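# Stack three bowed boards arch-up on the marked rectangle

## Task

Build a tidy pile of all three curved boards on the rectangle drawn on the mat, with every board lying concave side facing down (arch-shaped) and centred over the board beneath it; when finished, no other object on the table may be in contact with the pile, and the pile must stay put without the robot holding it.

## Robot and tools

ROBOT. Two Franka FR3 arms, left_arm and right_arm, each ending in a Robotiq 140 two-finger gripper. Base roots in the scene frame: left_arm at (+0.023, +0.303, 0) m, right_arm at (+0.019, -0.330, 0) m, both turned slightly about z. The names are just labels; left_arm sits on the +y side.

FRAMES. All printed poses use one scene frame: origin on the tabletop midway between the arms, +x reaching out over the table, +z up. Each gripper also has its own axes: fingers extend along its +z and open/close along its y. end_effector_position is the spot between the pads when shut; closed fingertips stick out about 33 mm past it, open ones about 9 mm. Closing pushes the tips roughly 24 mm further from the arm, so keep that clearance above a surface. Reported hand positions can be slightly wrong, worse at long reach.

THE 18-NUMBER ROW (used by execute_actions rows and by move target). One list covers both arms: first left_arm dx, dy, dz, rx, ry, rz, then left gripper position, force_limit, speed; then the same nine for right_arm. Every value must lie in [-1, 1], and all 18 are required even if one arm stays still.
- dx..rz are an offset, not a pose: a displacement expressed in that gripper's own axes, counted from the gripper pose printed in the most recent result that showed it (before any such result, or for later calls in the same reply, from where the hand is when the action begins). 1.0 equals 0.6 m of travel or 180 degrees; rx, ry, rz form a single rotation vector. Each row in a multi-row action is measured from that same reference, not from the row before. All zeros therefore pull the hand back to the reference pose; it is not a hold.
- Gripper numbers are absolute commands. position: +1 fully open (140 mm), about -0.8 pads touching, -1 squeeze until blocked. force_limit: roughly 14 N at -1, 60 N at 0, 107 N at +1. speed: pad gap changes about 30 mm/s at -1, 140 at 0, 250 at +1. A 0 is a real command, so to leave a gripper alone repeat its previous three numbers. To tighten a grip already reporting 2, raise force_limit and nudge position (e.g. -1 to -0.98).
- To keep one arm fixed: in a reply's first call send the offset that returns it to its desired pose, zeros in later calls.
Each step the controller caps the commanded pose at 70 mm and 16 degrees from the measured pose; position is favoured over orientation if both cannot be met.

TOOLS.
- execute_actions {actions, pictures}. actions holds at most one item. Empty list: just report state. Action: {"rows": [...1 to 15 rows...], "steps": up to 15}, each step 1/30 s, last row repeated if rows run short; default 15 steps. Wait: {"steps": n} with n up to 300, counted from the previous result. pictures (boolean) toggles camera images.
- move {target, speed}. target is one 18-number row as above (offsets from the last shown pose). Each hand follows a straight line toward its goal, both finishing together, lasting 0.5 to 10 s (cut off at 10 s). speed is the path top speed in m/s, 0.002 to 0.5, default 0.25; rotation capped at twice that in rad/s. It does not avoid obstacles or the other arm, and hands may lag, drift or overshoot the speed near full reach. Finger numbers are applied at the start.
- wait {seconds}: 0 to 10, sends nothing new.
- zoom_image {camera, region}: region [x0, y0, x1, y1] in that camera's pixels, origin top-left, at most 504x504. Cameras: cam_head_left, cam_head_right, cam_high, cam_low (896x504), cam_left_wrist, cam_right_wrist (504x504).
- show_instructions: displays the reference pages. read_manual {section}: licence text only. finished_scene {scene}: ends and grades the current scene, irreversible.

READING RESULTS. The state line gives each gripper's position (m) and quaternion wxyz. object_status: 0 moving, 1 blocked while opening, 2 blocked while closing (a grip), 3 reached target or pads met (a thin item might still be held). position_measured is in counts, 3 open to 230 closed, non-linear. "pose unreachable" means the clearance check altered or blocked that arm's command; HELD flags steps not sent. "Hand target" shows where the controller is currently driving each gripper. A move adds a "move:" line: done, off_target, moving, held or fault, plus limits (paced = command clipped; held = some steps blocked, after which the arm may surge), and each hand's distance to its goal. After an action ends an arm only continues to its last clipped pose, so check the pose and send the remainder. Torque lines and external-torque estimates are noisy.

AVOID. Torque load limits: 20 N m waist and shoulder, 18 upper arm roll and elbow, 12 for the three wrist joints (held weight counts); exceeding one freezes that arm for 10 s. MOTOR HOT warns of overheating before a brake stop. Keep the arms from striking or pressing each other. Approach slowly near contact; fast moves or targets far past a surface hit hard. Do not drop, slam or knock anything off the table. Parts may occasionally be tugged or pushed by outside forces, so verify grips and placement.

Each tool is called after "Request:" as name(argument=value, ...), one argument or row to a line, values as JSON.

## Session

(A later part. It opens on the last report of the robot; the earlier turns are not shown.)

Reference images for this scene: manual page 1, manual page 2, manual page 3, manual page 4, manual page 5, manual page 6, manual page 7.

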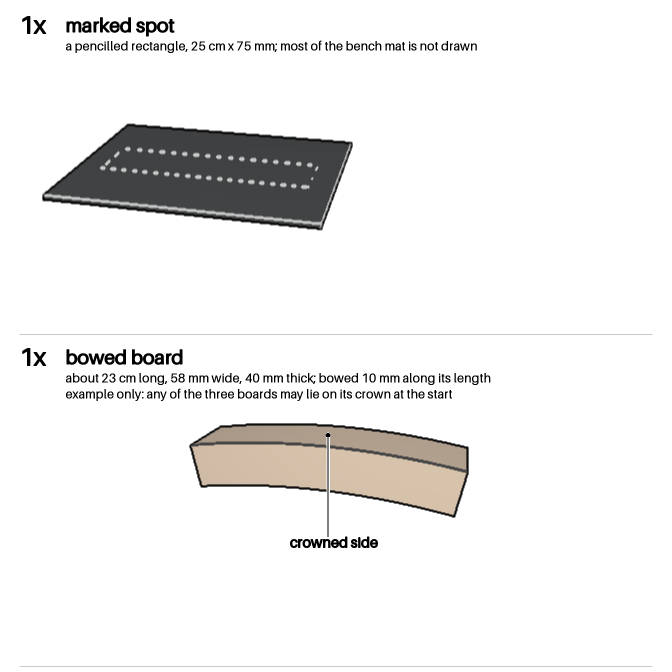

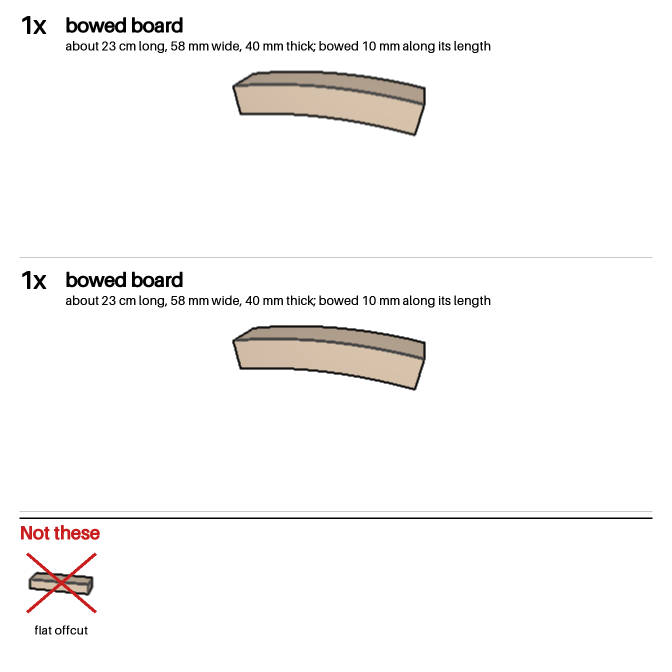

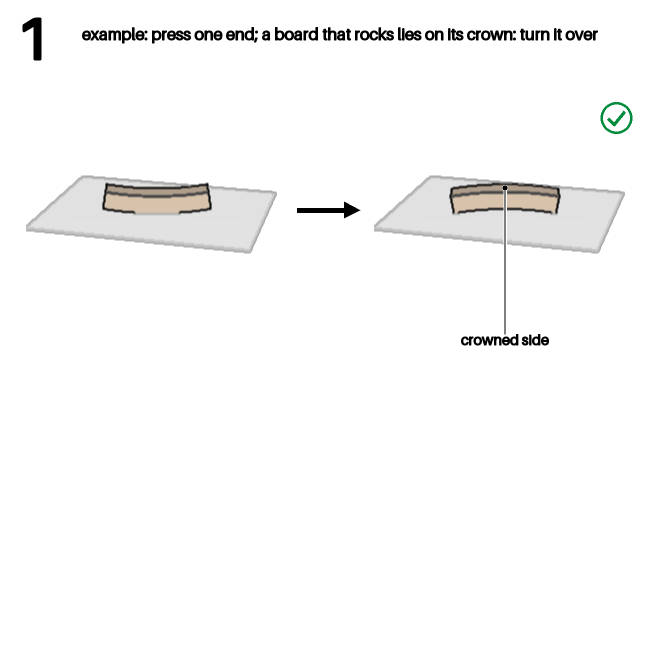

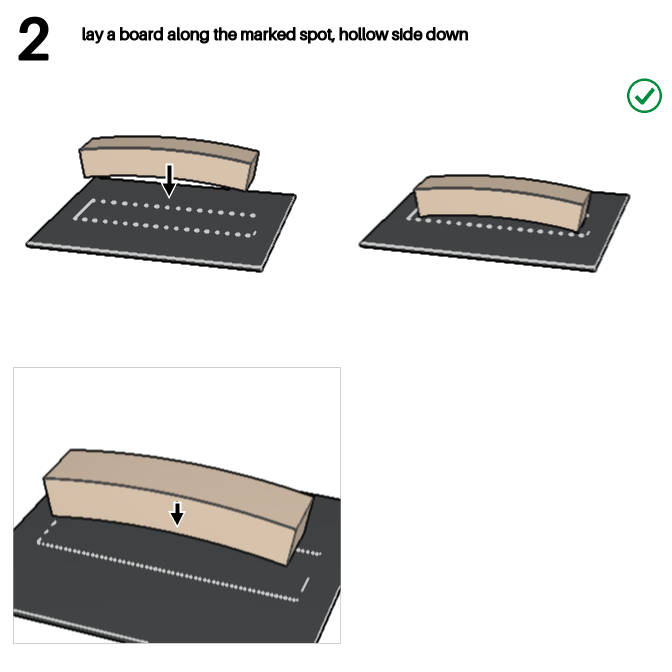

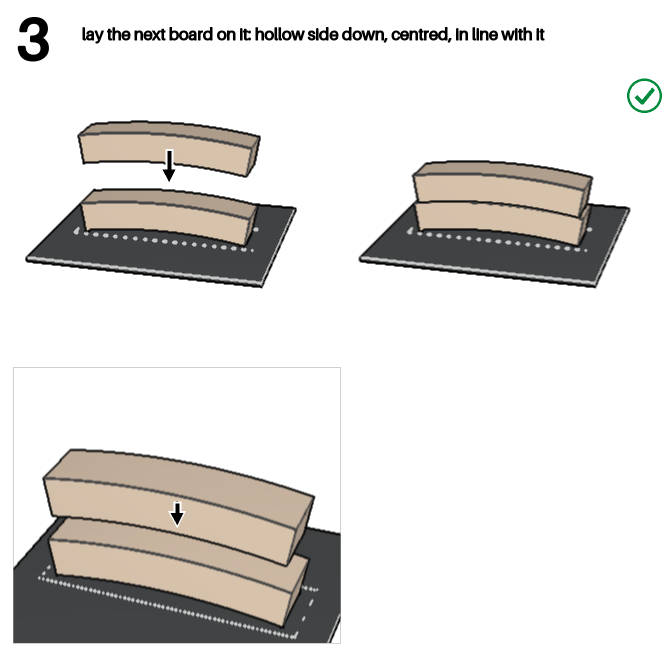

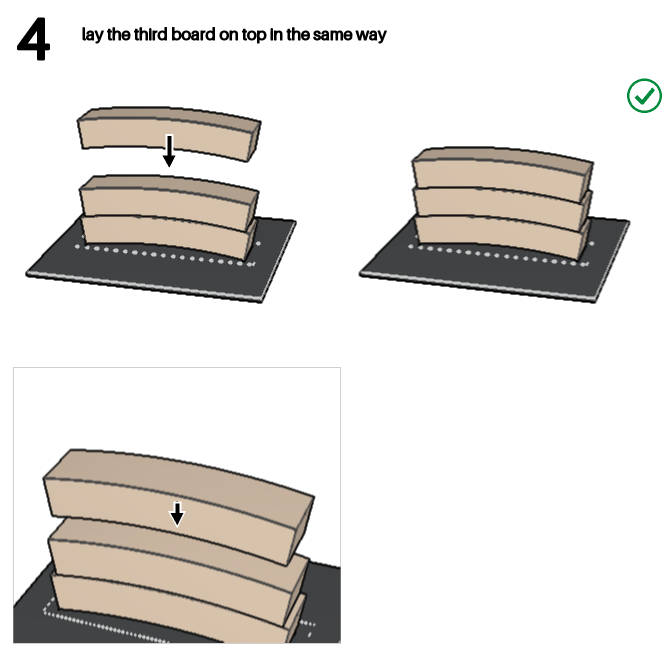

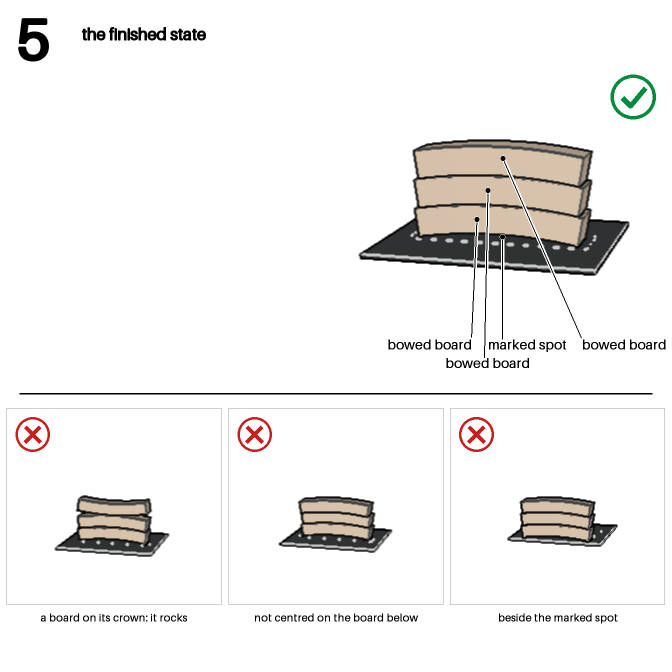

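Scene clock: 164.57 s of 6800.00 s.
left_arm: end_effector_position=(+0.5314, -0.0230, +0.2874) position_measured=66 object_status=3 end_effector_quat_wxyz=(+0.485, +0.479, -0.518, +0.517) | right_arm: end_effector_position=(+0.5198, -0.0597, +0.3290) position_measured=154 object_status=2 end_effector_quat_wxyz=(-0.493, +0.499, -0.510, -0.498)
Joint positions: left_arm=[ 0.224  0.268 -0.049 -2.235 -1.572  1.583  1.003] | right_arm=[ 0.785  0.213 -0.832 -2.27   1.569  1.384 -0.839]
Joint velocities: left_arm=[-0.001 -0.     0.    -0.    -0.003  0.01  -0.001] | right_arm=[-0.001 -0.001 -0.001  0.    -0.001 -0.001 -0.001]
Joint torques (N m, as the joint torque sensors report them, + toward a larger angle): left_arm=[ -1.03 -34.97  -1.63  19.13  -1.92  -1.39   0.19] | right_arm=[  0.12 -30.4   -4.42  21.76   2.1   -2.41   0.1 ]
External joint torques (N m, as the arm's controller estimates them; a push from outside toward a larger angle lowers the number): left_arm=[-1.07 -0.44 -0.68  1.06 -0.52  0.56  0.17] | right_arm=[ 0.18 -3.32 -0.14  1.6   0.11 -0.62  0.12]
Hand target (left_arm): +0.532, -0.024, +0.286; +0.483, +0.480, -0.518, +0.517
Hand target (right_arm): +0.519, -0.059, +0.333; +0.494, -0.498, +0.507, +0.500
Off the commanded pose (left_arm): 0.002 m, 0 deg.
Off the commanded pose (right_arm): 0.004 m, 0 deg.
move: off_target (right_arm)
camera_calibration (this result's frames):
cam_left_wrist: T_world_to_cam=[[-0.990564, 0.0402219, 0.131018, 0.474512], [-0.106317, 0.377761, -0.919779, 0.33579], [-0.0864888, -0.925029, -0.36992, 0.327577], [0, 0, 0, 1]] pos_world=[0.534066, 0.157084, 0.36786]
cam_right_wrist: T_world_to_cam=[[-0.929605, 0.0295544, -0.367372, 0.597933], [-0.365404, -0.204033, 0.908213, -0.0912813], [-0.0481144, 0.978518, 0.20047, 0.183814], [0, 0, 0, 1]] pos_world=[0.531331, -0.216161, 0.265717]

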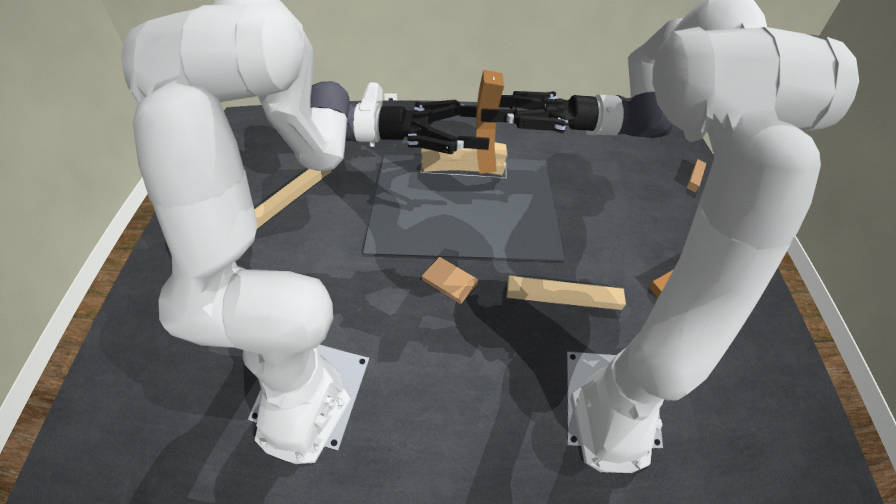

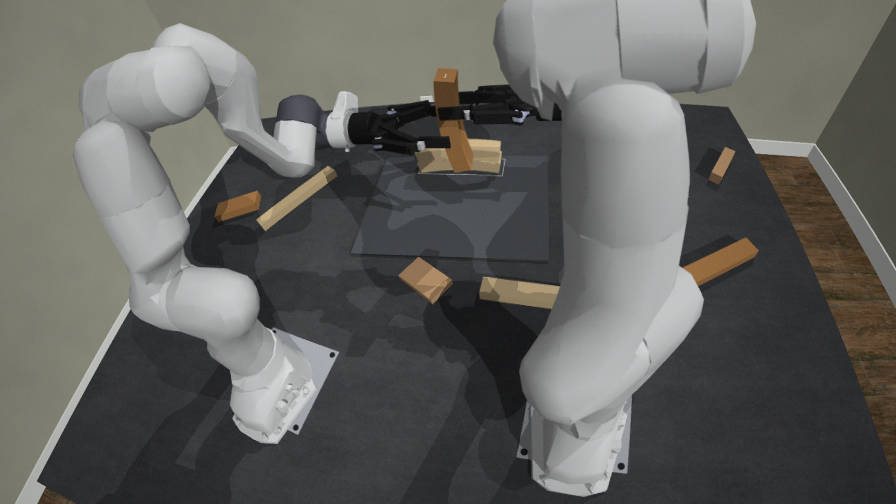

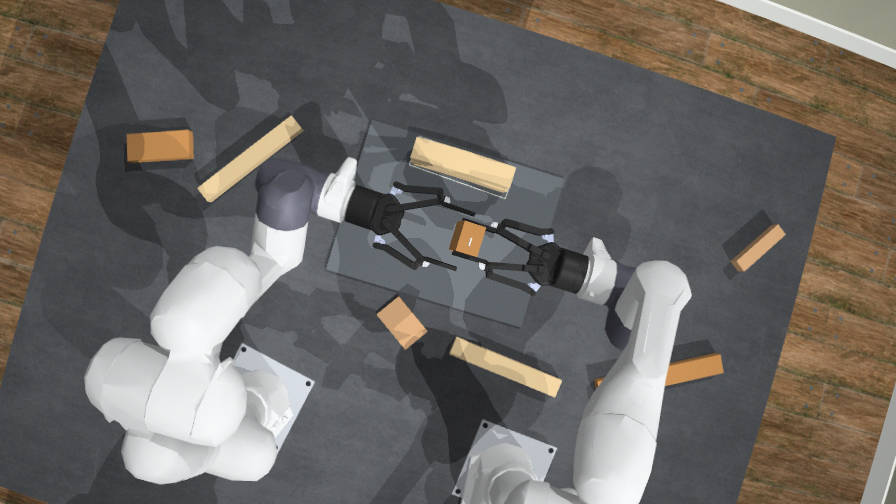

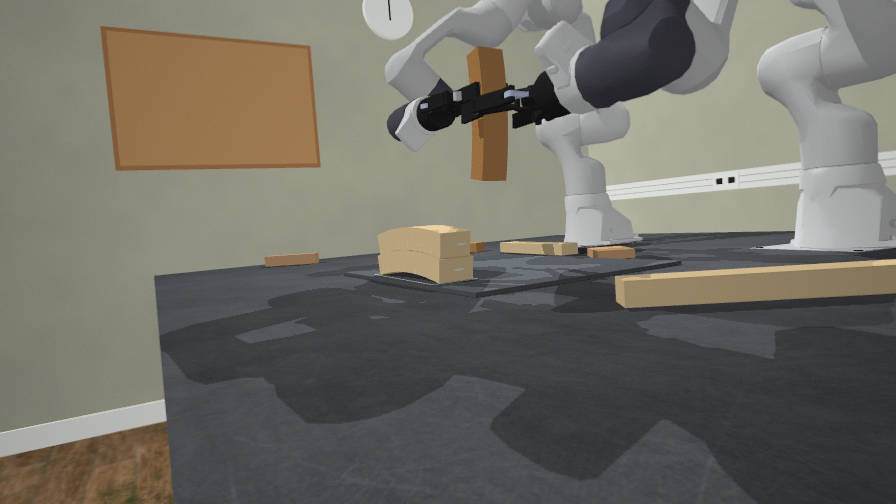

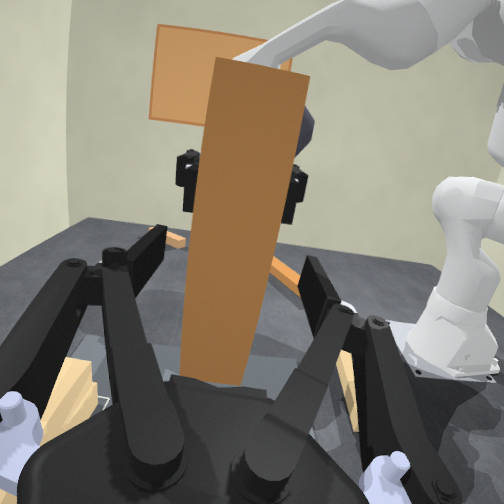

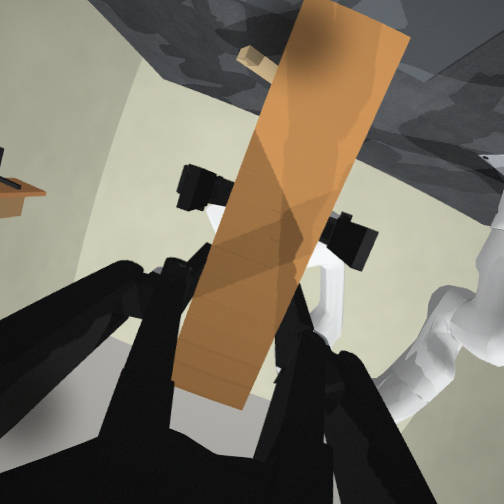

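Request:
move(
  target=[0,-0.007,0.006,0,0.015,-0.006,0.5,0.8,0,-0.007,0,0,0,-0.003,0,-1,0.8,0],
)

Request:
move(
  target=[0,0,0,0,0,0,-1,0.8,-0.3,-0.006,0,0,0,-0.003,0,-1,0.8,0],
)

Scene clock: 169.57 s of 6800.00 s.
left_arm: end_effector_position=(+0.5354, -0.0264, +0.2857) position_measured=66 object_status=3 end_effector_quat_wxyz=(+0.501, +0.474, -0.503, +0.521) | right_arm: end_effector_position=(+0.5201, -0.0598, +0.3278) position_measured=154 object_status=2 end_effector_quat_wxyz=(-0.493, +0.499, -0.511, -0.497)
Joint positions: left_arm=[ 0.225  0.311 -0.052 -2.214 -1.594  1.552  1.003] | right_arm=[ 0.785  0.214 -0.832 -2.27   1.569  1.386 -0.839]
Joint velocities: left_arm=[-0.001  0.     0.     0.002 -0.004 -0.009 -0.001] | right_arm=[-0.    -0.    -0.    -0.002 -0.     0.    -0.   ]
Joint torques (N m, as the joint torque sensors report them, + toward a larger angle): left_arm=[  0.89 -34.81  -1.75  19.8   -2.1   -2.81   0.23] | right_arm=[ -1.11 -28.97  -4.16  21.8    3.16  -3.01   0.15]
External joint torques (N m, as the arm's controller estimates them; a push from outside toward a larger angle lowers the number): left_arm=[ 0.94  0.73 -0.55  2.05 -0.69 -0.74  0.21] | right_arm=[-1.1  -1.98  0.08  1.73  1.19 -1.22  0.18]
Hand target (left_arm): +0.536, -0.027, +0.288; +0.502, +0.472, -0.502, +0.523
Hand target (right_arm): +0.520, -0.060, +0.333; +0.496, -0.497, +0.507, +0.500
Off the commanded pose (left_arm): 0.002 m, 0 deg.
Off the commanded pose (right_arm): 0.005 m, 1 deg.
After step 90, 1.17 s passed at rest.
move: off_target (right_arm)
camera_calibration (this result's frames):
cam_left_wrist: T_world_to_cam=[[-0.98739, 0.0482307, 0.150777, 0.47175], [-0.125623, 0.340842, -0.93169, 0.348743], [-0.0963273, -0.938882, -0.330486, 0.317812], [0, 0, 0, 1]] pos_world=[0.540225, 0.156769, 0.358824]
cam_right_wrist: T_world_to_cam=[[-0.929943, 0.029665, -0.366505, 0.597684], [-0.364698, -0.201589, 0.909042, -0.0906409], [-0.0469164, 0.979021, 0.198285, 0.184358], [0, 0, 0, 1]] pos_world=[0.531405, -0.216493, 0.264895]

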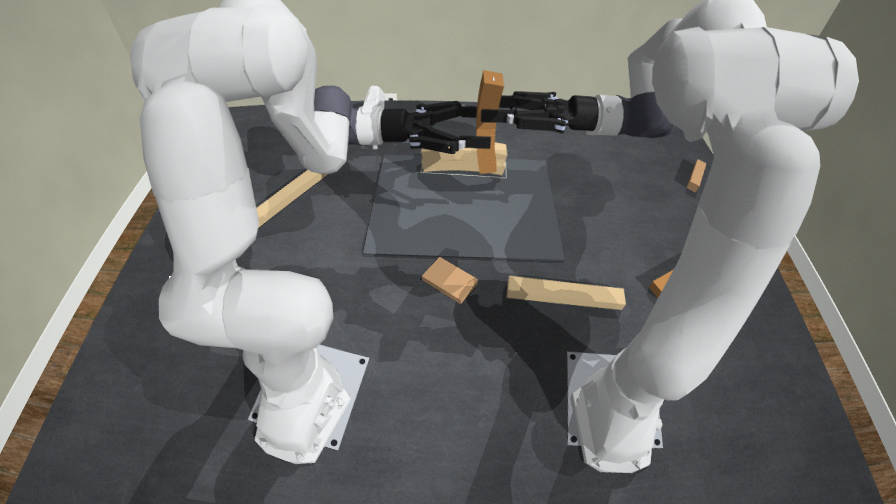

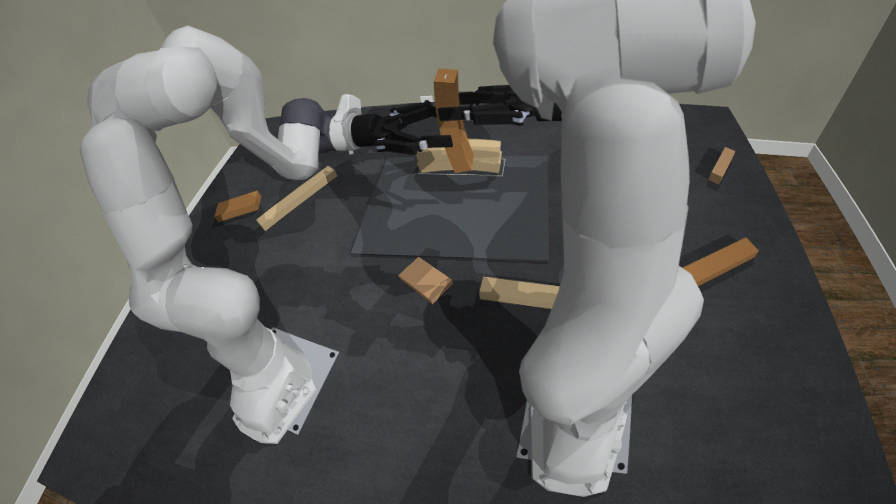

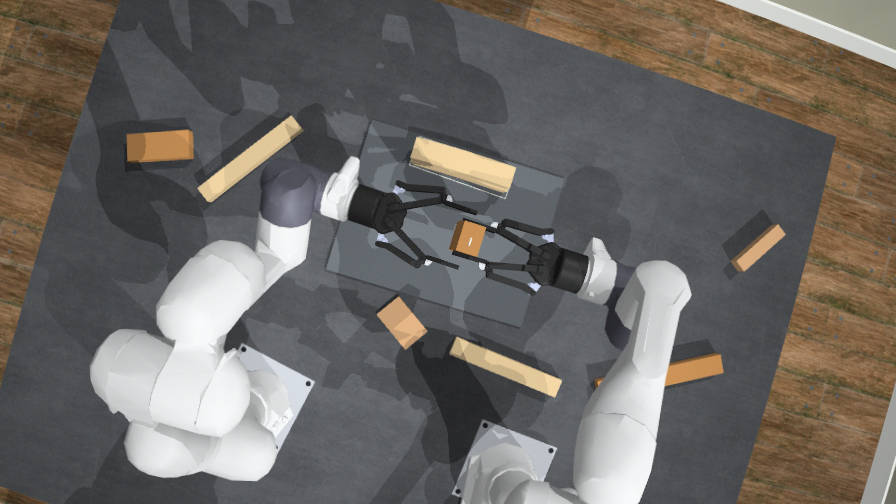

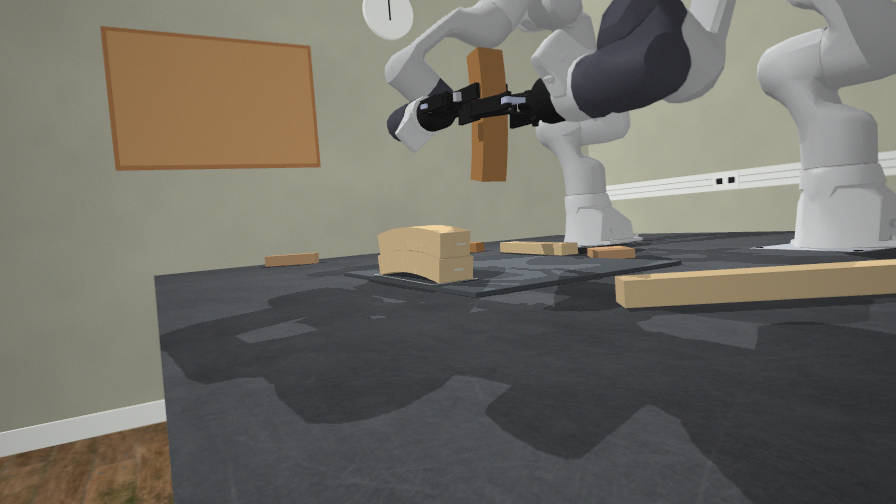

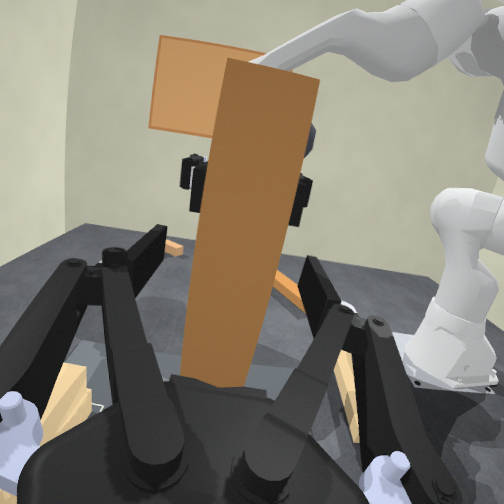

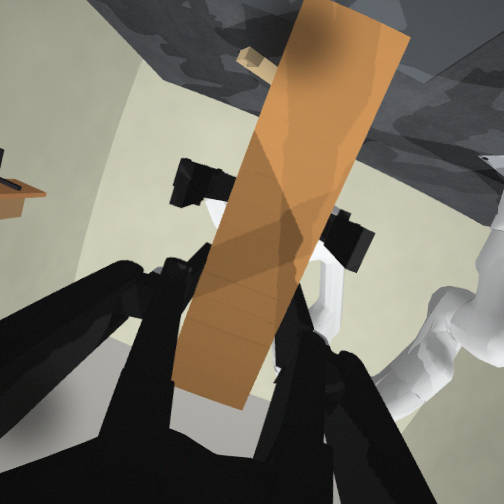

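Scene clock: 170.30 s of 6800.00 s.
left_arm: end_effector_position=(+0.5357, -0.0262, +0.2858) position_measured=153 object_status=2 end_effector_quat_wxyz=(+0.501, +0.475, -0.502, +0.521) | right_arm: end_effector_position=(+0.5207, -0.0603, +0.3267) position_measured=154 object_status=2 end_effector_quat_wxyz=(-0.493, +0.499, -0.512, -0.496)
Joint positions: left_arm=[ 0.225  0.311 -0.051 -2.214 -1.594  1.552  1.001] | right_arm=[ 0.784  0.215 -0.832 -2.27   1.569  1.388 -0.841]
Joint velocities: left_arm=[ 0.001 -0.     0.    -0.     0.001  0.001 -0.003] | right_arm=[-0.    -0.    -0.    -0.001  0.002  0.    -0.001]
Joint torques (N m, as the joint torque sensors report them, + toward a larger angle): left_arm=[ -0.27 -35.44  -1.15  18.77  -1.35  -2.22   0.23] | right_arm=[ -1.26 -28.14  -3.55  21.32   3.07  -3.13   0.15]
External joint torques (N m, as the arm's controller estimates them; a push from outside toward a larger angle lowers the number): left_arm=[-0.39  0.16 -0.08  0.96  0.09 -0.14  0.2 ] | right_arm=[-1.24 -1.13  0.74  1.25  1.1  -1.35  0.18]
Hand target (left_arm): +0.535, -0.026, +0.286; +0.501, +0.474, -0.503, +0.521
Hand target (right_arm): +0.520, -0.060, +0.331; +0.495, -0.497, +0.508, +0.500
Off the commanded pose (left_arm): 0.000 m, 0 deg.
Off the commanded pose (right_arm): 0.005 m, 1 deg.
move: off_target (right_arm)
camera_calibration (this result's frames):
cam_left_wrist: T_world_to_cam=[[-0.987163, 0.0475808, 0.152464, 0.471354], [-0.127464, 0.340511, -0.931561, 0.34974], [-0.0962403, -0.939036, -0.330075, 0.317847], [0, 0, 0, 1]] pos_world=[0.540472, 0.156952, 0.358852]
cam_right_wrist: T_world_to_cam=[[-0.92968, 0.0307746, -0.367082, 0.597943], [-0.365598, -0.199095, 0.90923, -0.0889233], [-0.0451029, 0.979497, 0.196346, 0.184801], [0, 0, 0, 1]] pos_world=[0.531721, -0.217117, 0.264061]

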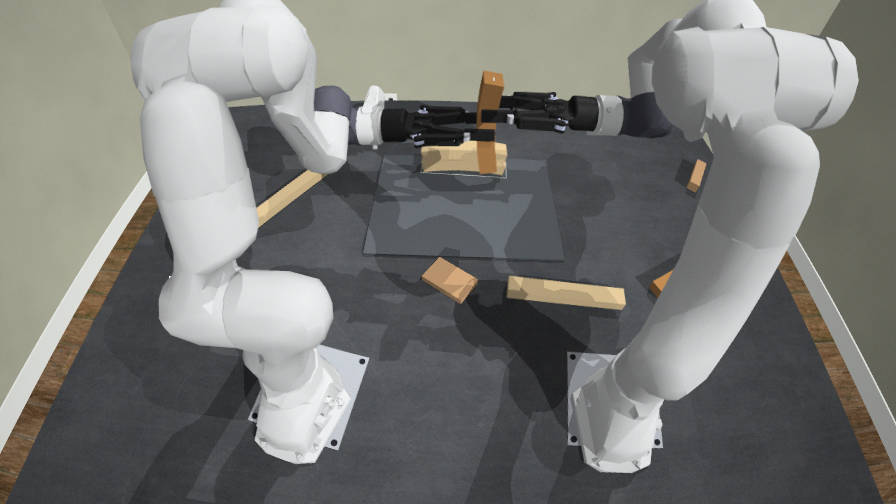

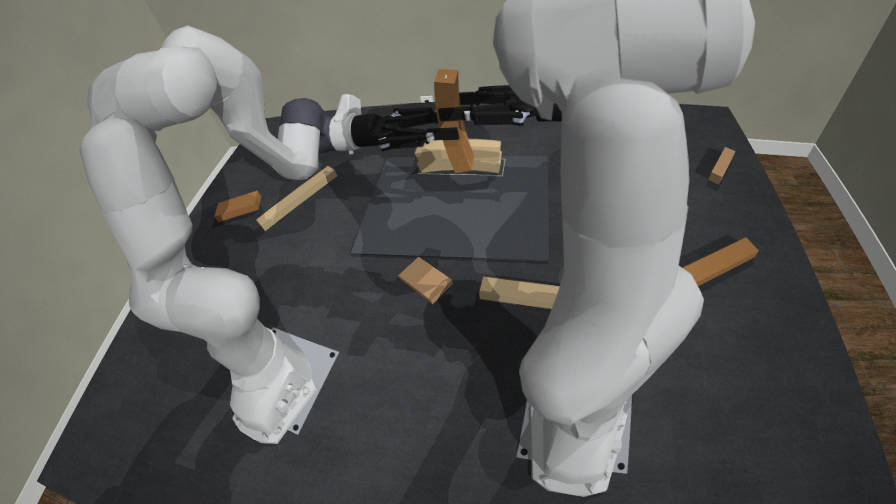

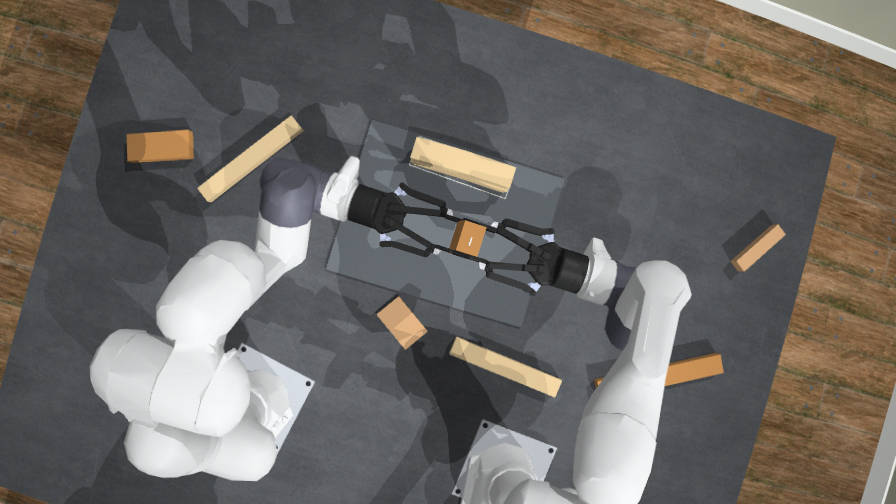

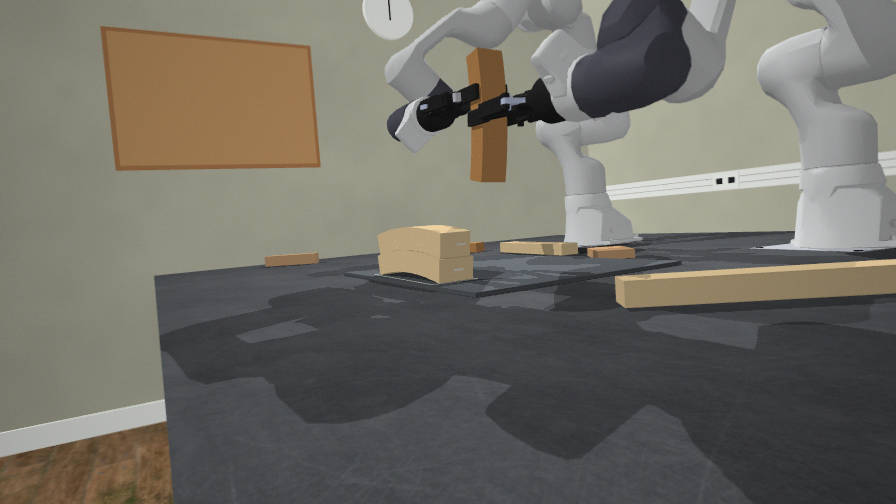

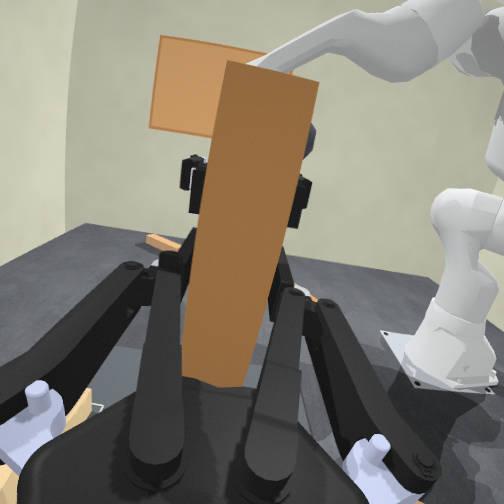

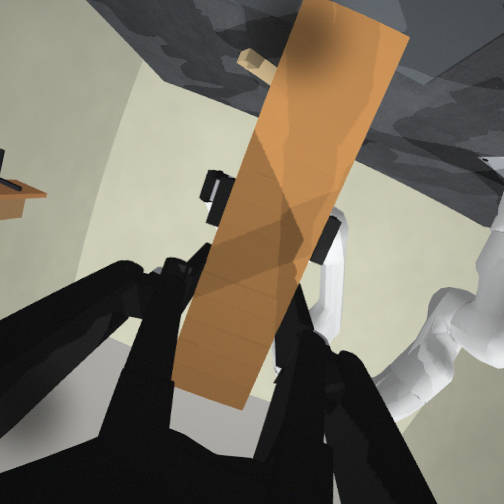

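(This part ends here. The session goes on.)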